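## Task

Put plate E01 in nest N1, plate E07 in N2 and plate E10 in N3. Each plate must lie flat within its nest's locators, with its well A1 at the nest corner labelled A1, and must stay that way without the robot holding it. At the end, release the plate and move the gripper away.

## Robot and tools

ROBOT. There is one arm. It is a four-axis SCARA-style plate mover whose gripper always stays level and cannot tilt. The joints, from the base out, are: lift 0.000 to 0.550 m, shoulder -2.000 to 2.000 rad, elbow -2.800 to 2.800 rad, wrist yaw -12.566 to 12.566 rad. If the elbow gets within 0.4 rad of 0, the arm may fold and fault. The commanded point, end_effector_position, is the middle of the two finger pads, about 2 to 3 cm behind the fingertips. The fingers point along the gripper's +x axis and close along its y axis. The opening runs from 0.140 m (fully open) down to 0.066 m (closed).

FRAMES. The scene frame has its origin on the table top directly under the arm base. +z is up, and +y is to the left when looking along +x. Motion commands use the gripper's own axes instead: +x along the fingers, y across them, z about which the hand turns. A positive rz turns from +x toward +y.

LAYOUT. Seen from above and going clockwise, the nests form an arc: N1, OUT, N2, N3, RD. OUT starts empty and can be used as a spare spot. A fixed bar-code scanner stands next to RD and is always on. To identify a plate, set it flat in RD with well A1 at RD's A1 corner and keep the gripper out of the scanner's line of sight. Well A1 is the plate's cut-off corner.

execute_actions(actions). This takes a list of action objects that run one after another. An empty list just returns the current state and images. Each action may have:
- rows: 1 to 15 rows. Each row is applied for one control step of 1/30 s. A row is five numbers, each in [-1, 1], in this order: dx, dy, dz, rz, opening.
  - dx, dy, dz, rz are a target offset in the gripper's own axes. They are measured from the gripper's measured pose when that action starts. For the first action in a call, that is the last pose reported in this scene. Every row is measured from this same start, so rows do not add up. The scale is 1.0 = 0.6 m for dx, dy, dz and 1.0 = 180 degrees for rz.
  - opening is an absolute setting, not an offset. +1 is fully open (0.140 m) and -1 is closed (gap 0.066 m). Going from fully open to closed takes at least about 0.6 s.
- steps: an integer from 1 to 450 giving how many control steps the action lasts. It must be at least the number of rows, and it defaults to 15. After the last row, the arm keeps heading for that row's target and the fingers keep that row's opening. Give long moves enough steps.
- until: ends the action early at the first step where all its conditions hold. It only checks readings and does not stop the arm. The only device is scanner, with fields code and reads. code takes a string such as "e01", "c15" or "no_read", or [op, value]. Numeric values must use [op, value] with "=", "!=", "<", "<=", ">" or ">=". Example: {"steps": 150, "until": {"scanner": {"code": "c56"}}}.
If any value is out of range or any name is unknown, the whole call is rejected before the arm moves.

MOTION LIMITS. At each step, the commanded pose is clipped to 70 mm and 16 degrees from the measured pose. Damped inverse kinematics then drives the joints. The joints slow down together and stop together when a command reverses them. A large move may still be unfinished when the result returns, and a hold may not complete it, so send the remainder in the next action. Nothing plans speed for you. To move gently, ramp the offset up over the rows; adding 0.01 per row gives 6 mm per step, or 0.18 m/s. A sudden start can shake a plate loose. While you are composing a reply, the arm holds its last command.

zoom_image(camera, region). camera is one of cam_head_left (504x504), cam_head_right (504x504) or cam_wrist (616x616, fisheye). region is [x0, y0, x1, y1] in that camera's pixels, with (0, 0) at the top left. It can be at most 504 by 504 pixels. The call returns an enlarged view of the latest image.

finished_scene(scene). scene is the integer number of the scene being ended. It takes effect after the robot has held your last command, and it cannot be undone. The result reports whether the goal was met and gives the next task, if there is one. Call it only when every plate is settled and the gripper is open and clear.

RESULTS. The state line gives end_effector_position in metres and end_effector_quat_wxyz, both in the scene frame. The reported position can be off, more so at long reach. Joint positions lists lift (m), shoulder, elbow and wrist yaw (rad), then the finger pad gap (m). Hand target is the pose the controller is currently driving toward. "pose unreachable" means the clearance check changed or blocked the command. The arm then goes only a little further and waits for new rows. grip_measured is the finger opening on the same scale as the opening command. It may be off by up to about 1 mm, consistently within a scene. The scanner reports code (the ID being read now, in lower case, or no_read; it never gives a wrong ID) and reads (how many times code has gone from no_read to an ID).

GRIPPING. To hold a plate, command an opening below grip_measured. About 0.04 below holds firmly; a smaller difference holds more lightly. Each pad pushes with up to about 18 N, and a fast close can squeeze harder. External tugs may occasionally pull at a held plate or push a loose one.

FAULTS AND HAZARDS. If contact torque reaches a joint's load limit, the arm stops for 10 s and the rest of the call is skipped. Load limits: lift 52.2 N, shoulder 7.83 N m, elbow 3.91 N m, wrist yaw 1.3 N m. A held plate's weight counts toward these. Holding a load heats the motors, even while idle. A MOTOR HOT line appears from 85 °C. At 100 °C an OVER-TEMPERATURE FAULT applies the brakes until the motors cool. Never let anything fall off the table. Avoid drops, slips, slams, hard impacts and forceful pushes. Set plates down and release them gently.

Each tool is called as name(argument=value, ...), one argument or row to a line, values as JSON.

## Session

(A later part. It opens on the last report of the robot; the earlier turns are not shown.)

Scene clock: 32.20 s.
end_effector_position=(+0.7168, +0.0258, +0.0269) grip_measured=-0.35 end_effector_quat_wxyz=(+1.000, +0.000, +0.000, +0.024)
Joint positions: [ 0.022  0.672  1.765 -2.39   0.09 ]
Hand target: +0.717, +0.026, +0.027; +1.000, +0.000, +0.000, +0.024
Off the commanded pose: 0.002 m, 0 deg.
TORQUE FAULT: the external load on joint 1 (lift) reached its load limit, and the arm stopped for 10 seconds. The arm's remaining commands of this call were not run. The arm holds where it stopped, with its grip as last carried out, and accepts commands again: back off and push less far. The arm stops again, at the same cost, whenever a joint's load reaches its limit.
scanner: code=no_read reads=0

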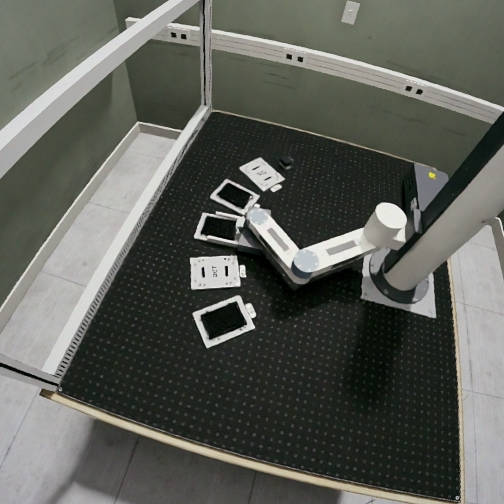

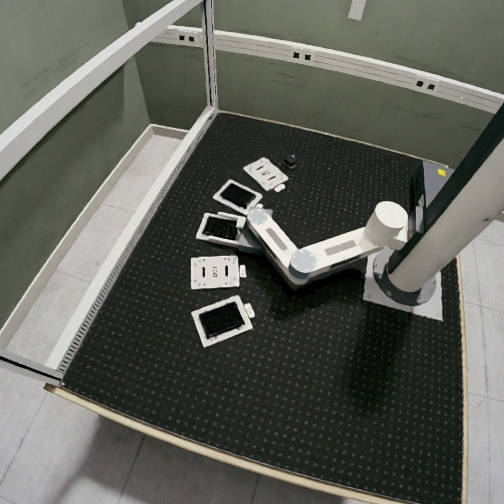

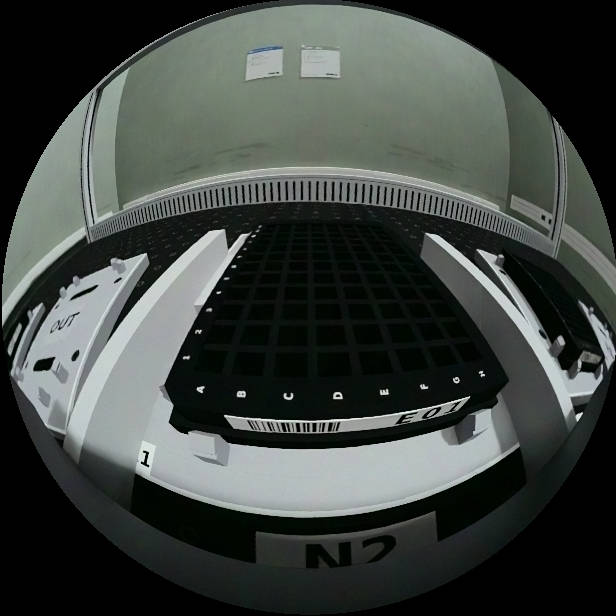

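execute_actions(
  actions=[
    {"rows":[[0,0.01,0,0.004,-0.6],[-0.002,0.025,0,0.009,-0.6],[-0.005,0.045,0,0.016,-0.6],[-0.008,0.07,0,0.025,-0.6],[-0.012,0.095,0,0.034,-0.6],[-0.017,0.12,0,0.043,-0.6],[-0.022,0.145,0,0.052,-0.6],[-0.028,0.17,0,0.06,-0.6],[-0.035,0.195,0,0.07,-0.6],[-0.044,0.22,0,0.079,-0.6],[-0.053,0.245,0,0.088,-0.6],[-0.062,0.27,0,0.097,-0.6],[-0.0719,0.2907,0,0.1075,-0.6]],"steps":28},
  ],
)

Scene clock: 66.33 s.
end_effector_position=(+0.7169, +0.0259, +0.0451) grip_measured=-0.55 end_effector_quat_wxyz=(+1.000, +0.000, +0.000, +0.024)
Joint positions: [ 0.04   0.673  1.766 -2.39   0.083]
Hand target: +0.717, +0.026, +0.045; +1.000, +0.000, +0.000, +0.024
Off the commanded pose: 0.000 m, 0 deg.
scanner: code=no_read reads=0

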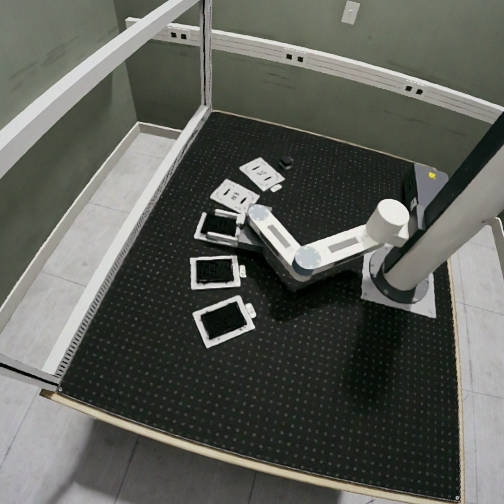

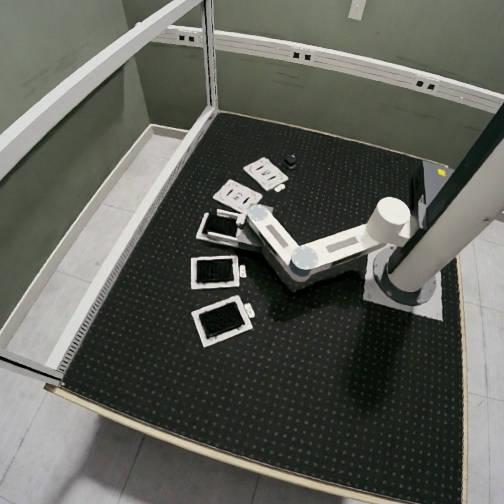

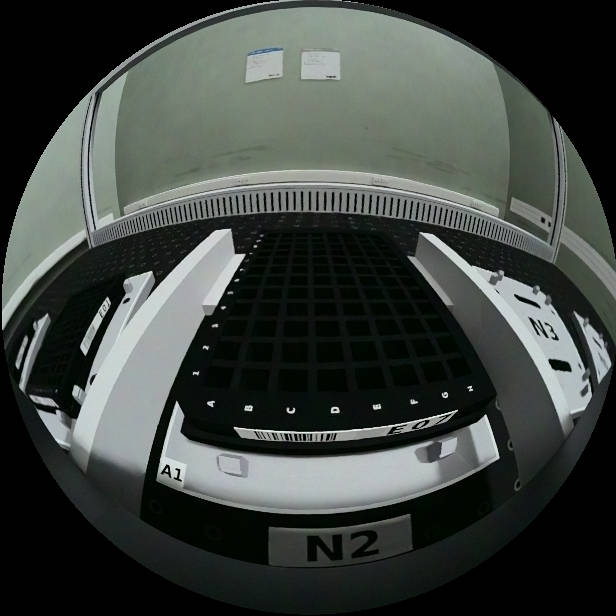

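execute_actions(
  actions=[
    {"rows":[[0,0,-0.003,0,-0.6],[0,0,-0.006,0,-0.6],[0,0,-0.009,0,-0.6],[0,0,-0.011,0,-0.6],[0,0,-0.013,0,-0.6],[0,0,-0.015,0,-0.6],[0,0,-0.017,0,-0.6],[0,0,-0.019,0,-0.6]],"steps":13},
    {"rows":[[0,0,0,0,-0.3]],"steps":6},
  ],
)

execute_actions(
  actions=[
    {"rows":[[0,0,0.03,0,-0.1]],"steps":9},
    {"rows":[[-0.21,0.56,0,0.21,-0.1]],"steps":33},
    {"rows":[[0,0,-0.011,0,-0.1]],"steps":7},
  ],
)

Scene clock: 71.87 s.
end_effector_position=(+0.7169, +0.0259, +0.0336) grip_measured=-0.30 end_effector_quat_wxyz=(+1.000, +0.000, +0.000, +0.024)
Joint positions: [ 0.029  0.673  1.765 -2.39   0.092]
Hand target: +0.717, +0.026, +0.034; +1.000, +0.000, +0.000, +0.024
Off the commanded pose: 0.000 m, 0 deg.
scanner: code=no_read reads=0

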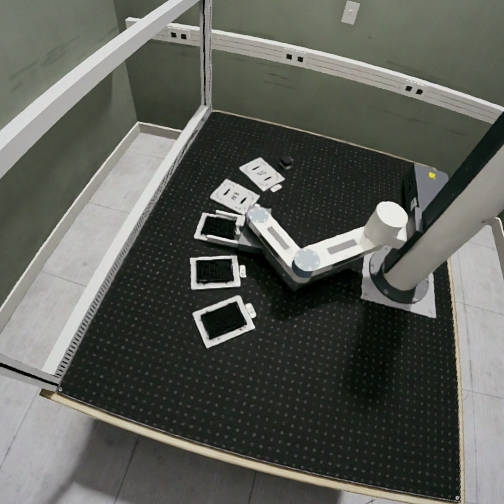

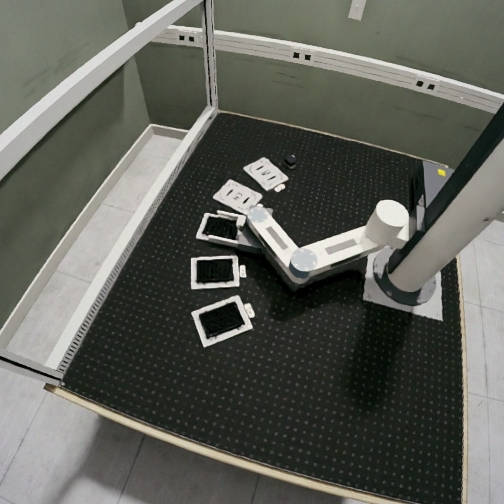

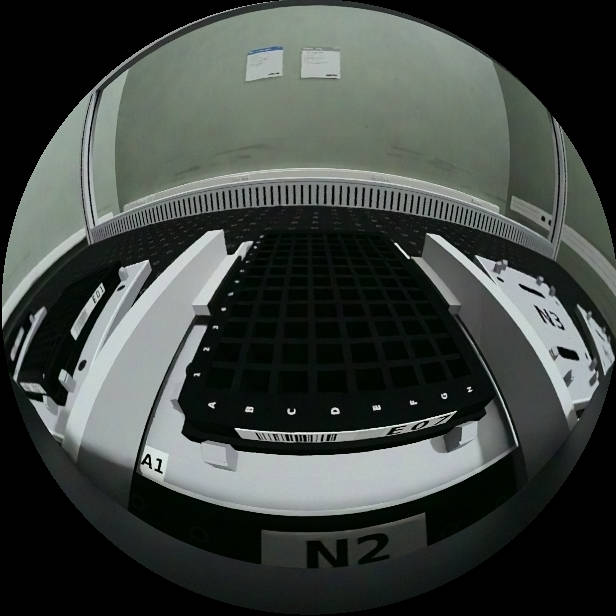

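Scene clock: 73.50 s.
end_effector_position=(+0.5747, +0.3554, +0.0450) grip_measured=-0.10 end_effector_quat_wxyz=(+0.938, +0.000, +0.000, +0.347)
Joint positions: [ 0.04   1.378  1.72  -2.39   0.099]
Hand target: +0.575, +0.355, +0.045; +0.938, +0.000, +0.000, +0.347
Off the commanded pose: 0.000 m, 0 deg.
scanner: code=no_read reads=0

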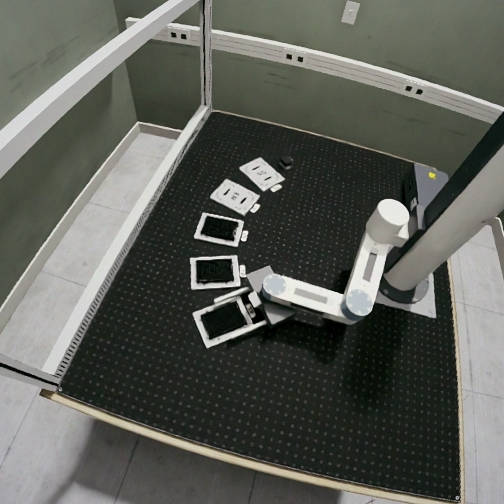

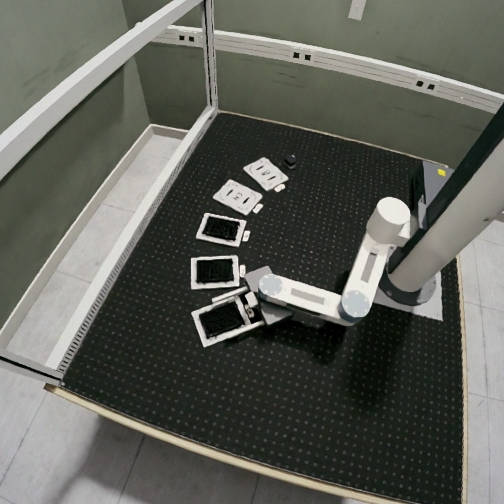

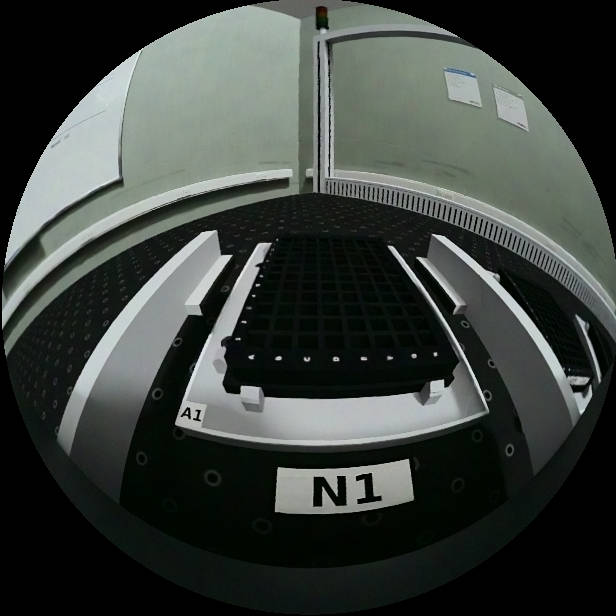

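execute_actions(
  actions=[
    {"rows":[[0.04,-0.008,0,-0.008,-0.1]],"steps":12},
  ],
)

Scene clock: 75.47 s.
end_effector_position=(+0.5960, +0.3674, +0.0450) grip_measured=-0.10 end_effector_quat_wxyz=(+0.942, +0.000, +0.000, +0.335)
Joint positions: [ 0.04   1.308  1.869 -2.494  0.099]
Hand target: +0.596, +0.367, +0.045; +0.942, +0.000, +0.000, +0.335
Off the commanded pose: 0.000 m, 0 deg.
scanner: code=no_read reads=0

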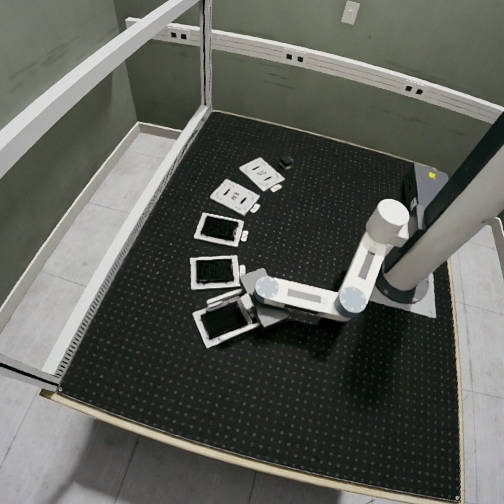

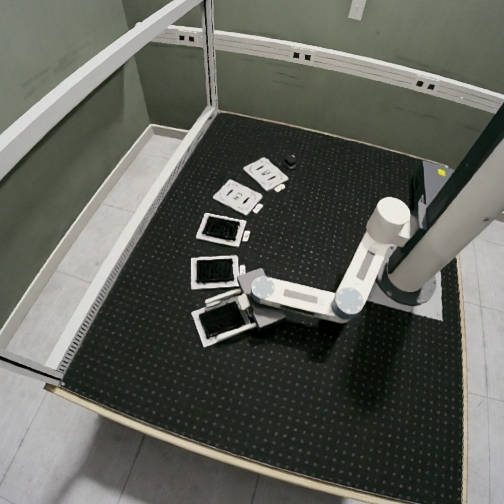

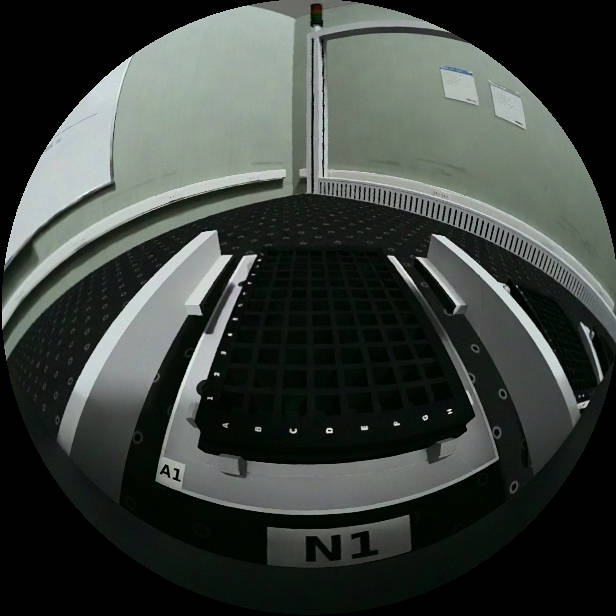

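execute_actions(
  actions=[
    {"rows":[[-0.0003,0.001,-0.01,0,-0.3],[-0.0003,0.001,-0.02,0,-0.35]],"steps":10},
    {"rows":[[0,0,0,0,-0.42],[0,0,0,0,-0.46],[0,0,0,0,-0.49],[0,0,0,0,-0.51],[0,0,0,0,-0.53],[0,0,0,0,-0.54],[0,0,0,0,-0.55],[0,0,0,0,-0.56],[0,0,0,0,-0.57],[0,0,0,0,-0.58],[0,0,0,0,-0.6]],"steps":14},
  ],
)

Scene clock: 78.43 s.
end_effector_position=(+0.5956, +0.3676, +0.0330) grip_measured=-0.55 end_effector_quat_wxyz=(+0.942, +0.000, +0.000, +0.335)
Joint positions: [ 0.028  1.31   1.868 -2.495  0.083]
Hand target: +0.596, +0.368, +0.033; +0.942, +0.000, +0.000, +0.335
Off the commanded pose: 0.000 m, 0 deg.
scanner: code=no_read reads=0

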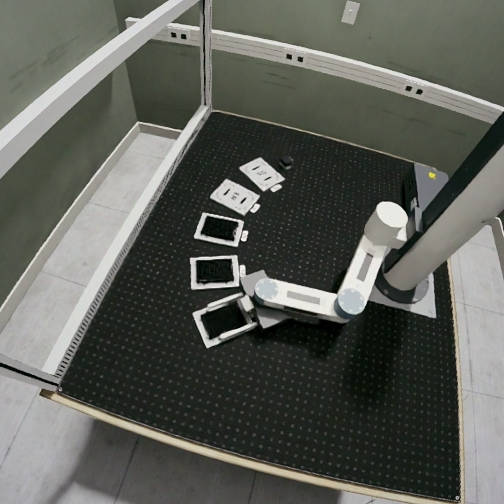

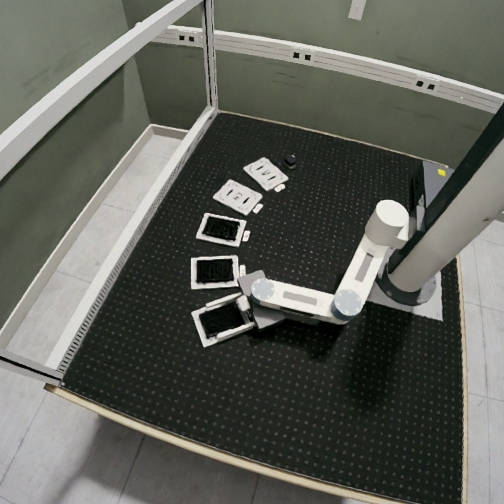

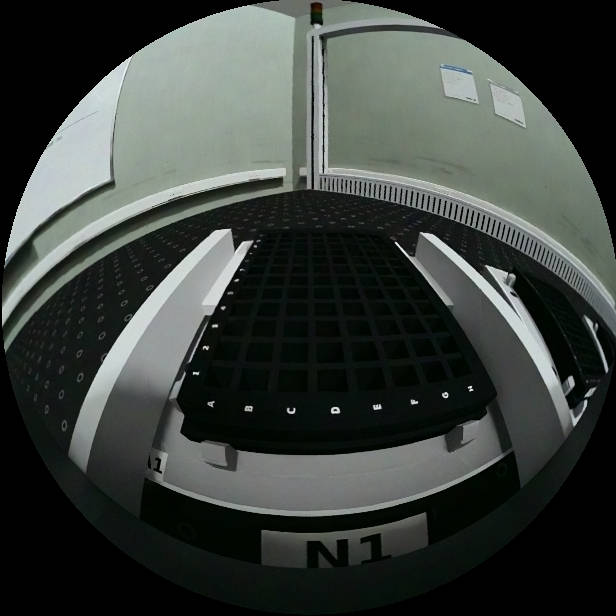

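execute_actions(
  actions=[
    {"rows":[[0,0,0.003,0,-0.6],[0,0,0.006,0,-0.6],[0,0,0.01,0,-0.6],[0,0,0.015,0,-0.6],[0,0,0.02,0,-0.6],[0,0,0.03,0,-0.6],[0,0,0.045,0,-0.6]],"steps":13},
    {"rows":[[0,-0.01,0,-0.004,-0.6],[0,-0.025,0,-0.009,-0.6],[-0.001,-0.045,0,-0.016,-0.6],[-0.003,-0.07,0,-0.025,-0.6],[-0.005,-0.095,0,-0.034,-0.6],[-0.008,-0.12,0,-0.043,-0.6],[-0.012,-0.15,0,-0.052,-0.6],[-0.02,-0.19,0,-0.065,-0.6],[-0.03,-0.23,0,-0.08,-0.6],[-0.04,-0.27,0,-0.095,-0.6],[-0.055,-0.31,0,-0.11,-0.6],[-0.07,-0.35,0,-0.125,-0.6],[-0.09,-0.39,0,-0.14,-0.6],[-0.11,-0.43,0,-0.155,-0.6],[-0.4025,-0.7923,0,-0.3094,-0.6]],"steps":50},
    {"rows":[[0,0,-0.01,0,-0.6],[0,0,-0.02,0,-0.6],[0,0,-0.025,0,-0.6]],"steps":9},
  ],
)

Scene clock: 85.73 s.
end_effector_position=(+0.7085, -0.1535, +0.0450) grip_measured=-0.55 end_effector_quat_wxyz=(+0.990, +0.000, +0.000, -0.144)
Joint positions: [ 0.04   0.313  1.845 -2.446  0.083]
Hand target: +0.709, -0.153, +0.045; +0.990, +0.000, +0.000, -0.144
Off the commanded pose: 0.000 m, 0 deg.
scanner: code=no_read reads=0

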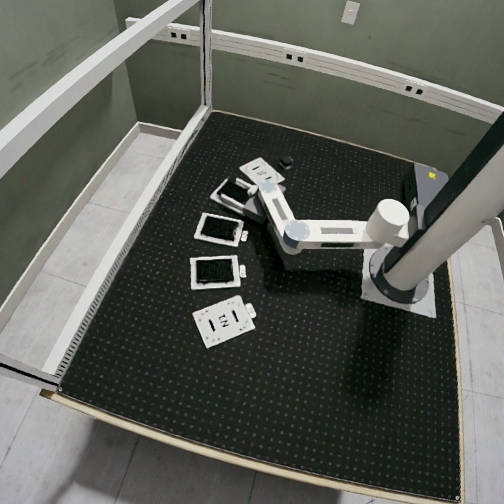

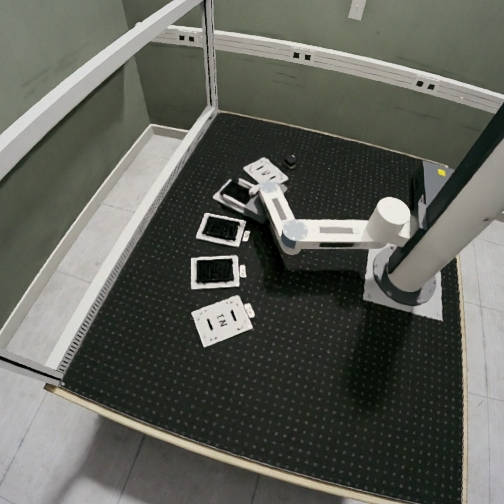

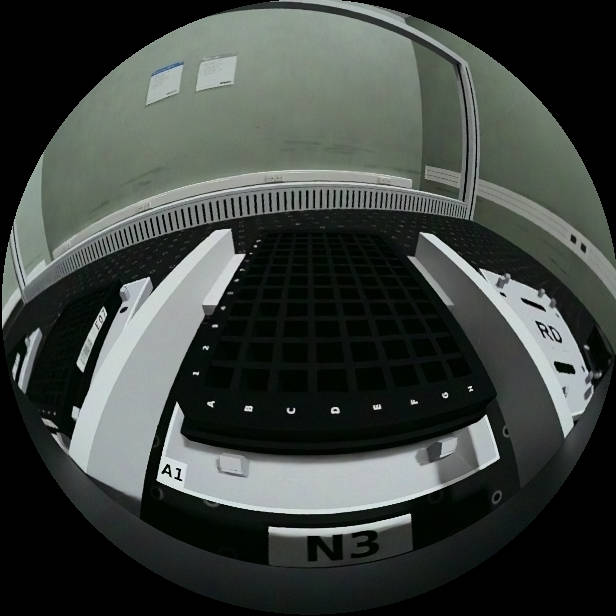

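execute_actions(
  actions=[
    {"rows":[[0,0,-0.003,0,-0.6],[0,0,-0.006,0,-0.6],[0,0,-0.009,0,-0.6],[0,0,-0.011,0,-0.6],[0,0,-0.013,0,-0.6],[0,0,-0.015,0,-0.6],[0,0,-0.017,0,-0.6],[0,0,-0.019,0,-0.6]],"steps":13},
    {"rows":[[0,0,0,0,-0.3]],"steps":6},
  ],
)

execute_actions(
  actions=[
    {"rows":[[0,0,0.03,0,-0.3]],"steps":9},
    {"rows":[[-0.221,0.5602,0,0.208,-0.3]],"steps":33},
    {"rows":[[0,0,-0.015,0,-0.35],[0,0,-0.031,0,-0.35]],"steps":11},
    {"rows":[[0,0,0,0,-0.42],[0,0,0,0,-0.46],[0,0,0,0,-0.49],[0,0,0,0,-0.51],[0,0,0,0,-0.53],[0,0,0,0,-0.54],[0,0,0,0,-0.55],[0,0,0,0,-0.56],[0,0,0,0,-0.57],[0,0,0,0,-0.58],[0,0,0,0,-0.6]],"steps":14},
    {"rows":[[0,0,0.003,0,-0.6],[0,0,0.006,0,-0.6],[0,0,0.01,0,-0.6],[0,0,0.015,0,-0.6],[0,0,0.02,0,-0.6]],"steps":10},
  ],
)

Scene clock: 92.63 s.
end_effector_position=(+0.7085, -0.1535, +0.0335) grip_measured=-0.30 end_effector_quat_wxyz=(+0.990, +0.000, +0.000, -0.144)
Joint positions: [ 0.029  0.313  1.845 -2.446  0.092]
Hand target: +0.709, -0.154, +0.034; +0.990, +0.000, +0.000, -0.144
Off the commanded pose: 0.000 m, 0 deg.
scanner: code=no_read reads=0

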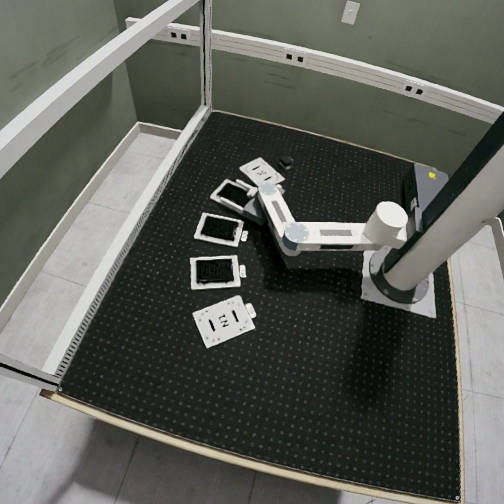

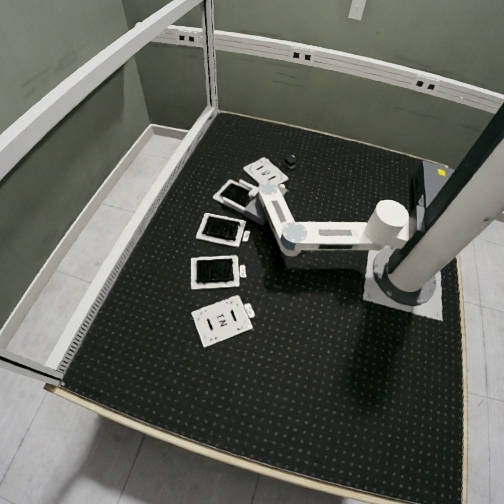

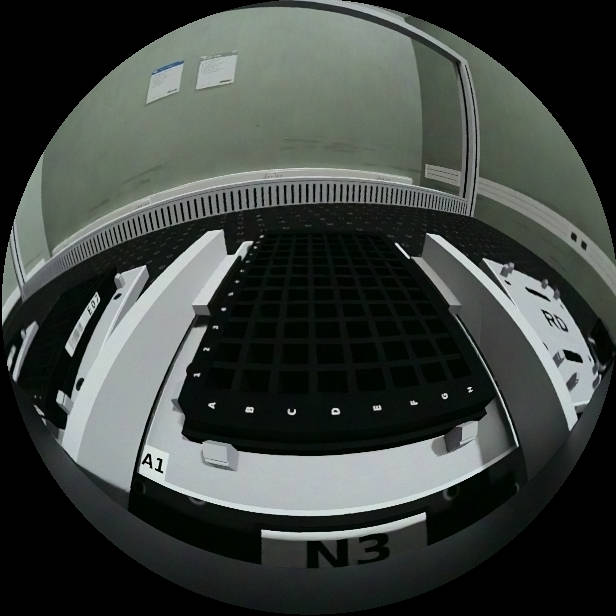

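Scene clock: 95.20 s.
end_effector_position=(+0.6769, +0.2065, +0.0451) grip_measured=-0.55 end_effector_quat_wxyz=(+0.983, +0.000, +0.000, +0.182)
Joint positions: [ 0.04   1.023  1.767 -2.425  0.083]
Hand target: +0.677, +0.206, +0.045; +0.983, +0.000, +0.000, +0.182
Off the commanded pose: 0.000 m, 0 deg.
scanner: code=no_read reads=0

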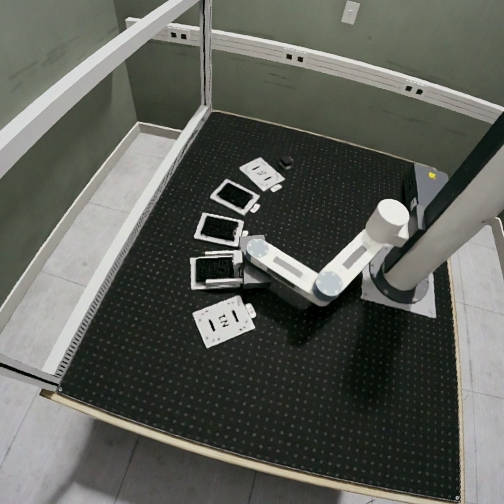

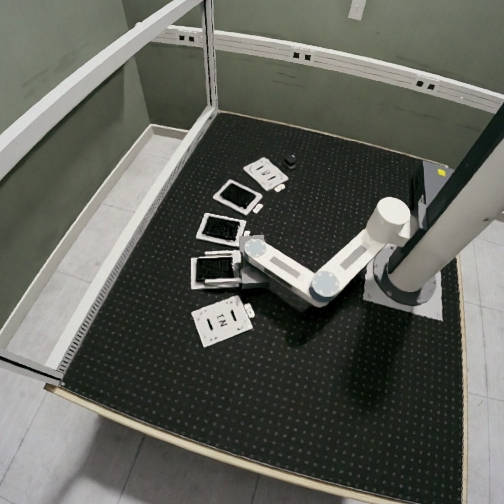

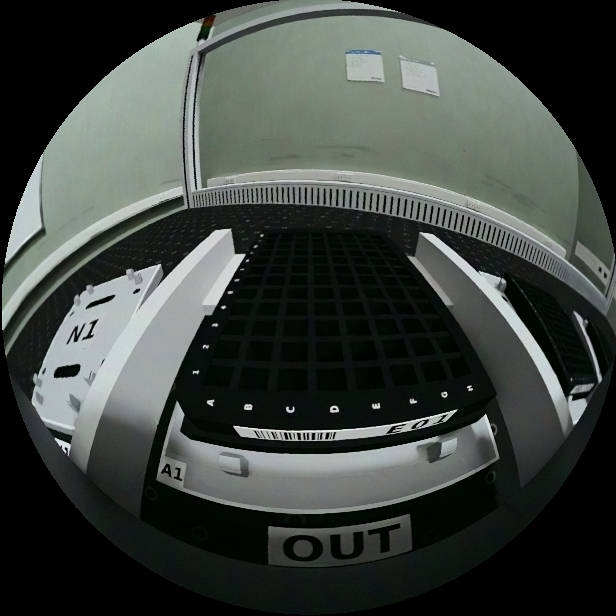

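execute_actions(
  actions=[
    {"rows":[[0,0.01,0,0.004,-0.6],[0,0.025,0,0.009,-0.6],[0,0.045,0,0.016,-0.6],[0,0.07,0,0.025,-0.6],[0,0.095,0,0.034,-0.6],[-0.002,0.12,0,0.043,-0.6],[-0.004,0.145,0,0.052,-0.6],[-0.007,0.17,0,0.06,-0.6],[-0.01,0.195,0,0.07,-0.6],[-0.015,0.22,0,0.079,-0.6],[-0.02,0.245,0,0.088,-0.6],[-0.025,0.27,0,0.095,-0.6],[-0.0308,0.299,0,0.1025,-0.6]],"steps":30},
    {"rows":[[0,0,-0.003,0,-0.6],[0,0,-0.006,0,-0.6],[0,0,-0.009,0,-0.6],[0,0,-0.011,0,-0.6],[0,0,-0.013,0,-0.6],[0,0,-0.015,0,-0.6],[0,0,-0.017,0,-0.6],[0,0,-0.019,0,-0.6]],"steps":13},
    {"rows":[[0,0,0,0,-0.3]],"steps":6},
  ],
)

execute_actions(
  actions=[
    {"rows":[[0,0,0.04,0,-0.3]],"steps":8},
    {"rows":[[-0.22,0,0.1,0,0]],"steps":20},
  ],
)

Scene clock: 102.17 s.
end_effector_position=(+0.5955, +0.3675, +0.0336) grip_measured=-0.30 end_effector_quat_wxyz=(+0.942, +0.000, +0.000, +0.337)
Joint positions: [ 0.029  1.309  1.867 -2.489  0.092]
Hand target: +0.595, +0.368, +0.034; +0.942, +0.000, +0.000, +0.337
Off the commanded pose: 0.000 m, 0 deg.
scanner: code=no_read reads=0

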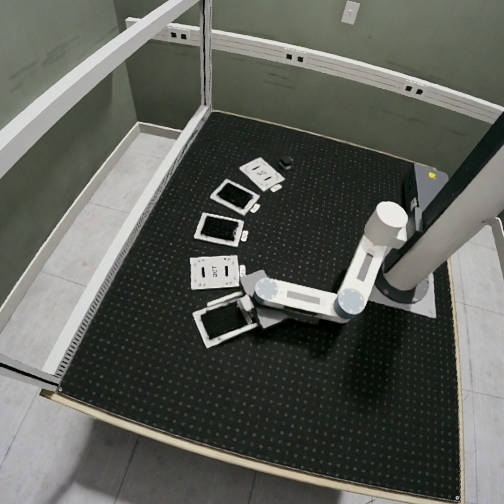

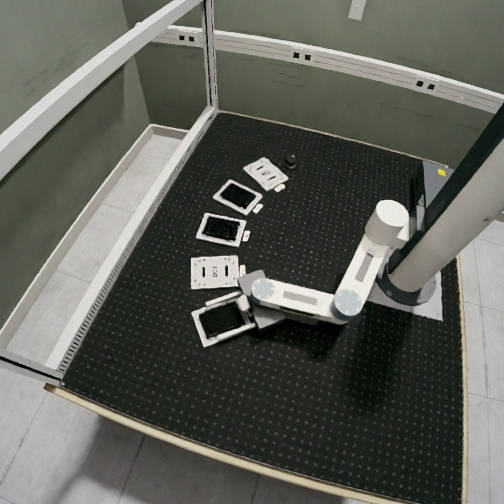

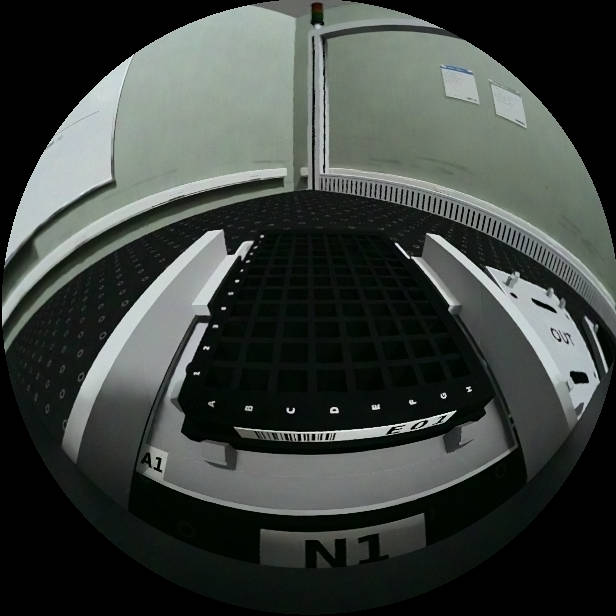

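Scene clock: 103.10 s.
end_effector_position=(+0.4935, +0.2837, +0.1180) grip_measured=+0.00 end_effector_quat_wxyz=(+0.942, +0.000, +0.000, +0.337)
Joint positions: [ 0.113  1.622  1.159 -2.094  0.103]
Hand target: +0.494, +0.284, +0.118; +0.942, +0.000, +0.000, +0.337
Off the commanded pose: 0.000 m, 0 deg.
scanner: code=no_read reads=0

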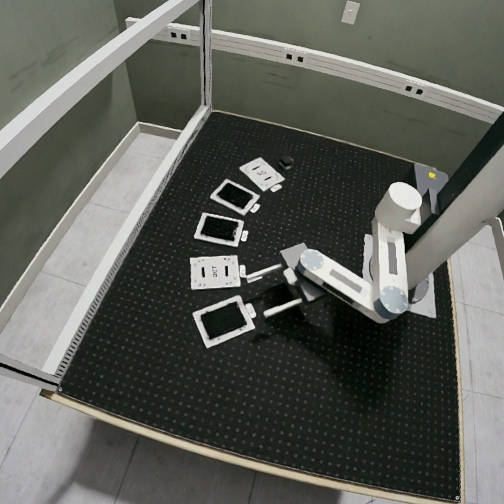

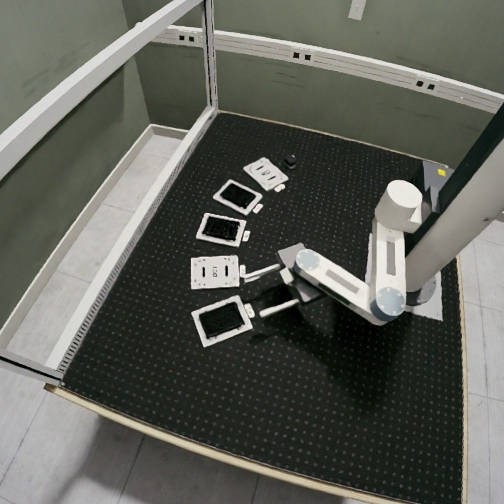

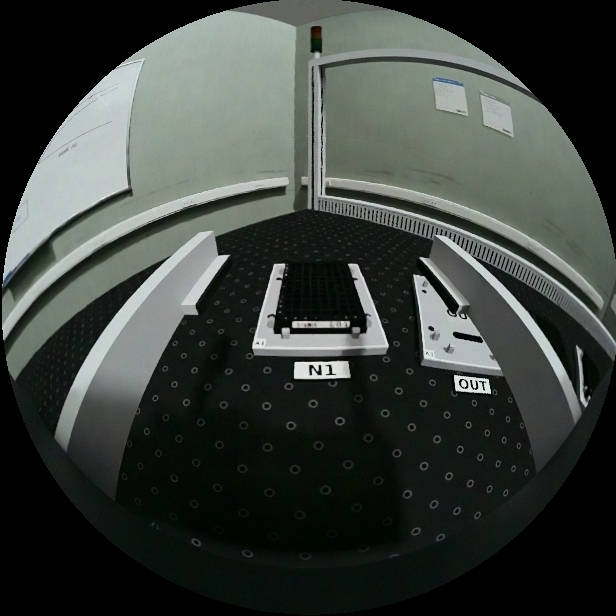

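finished_scene(
  scene=1,
)

The scene is finished: the task was done.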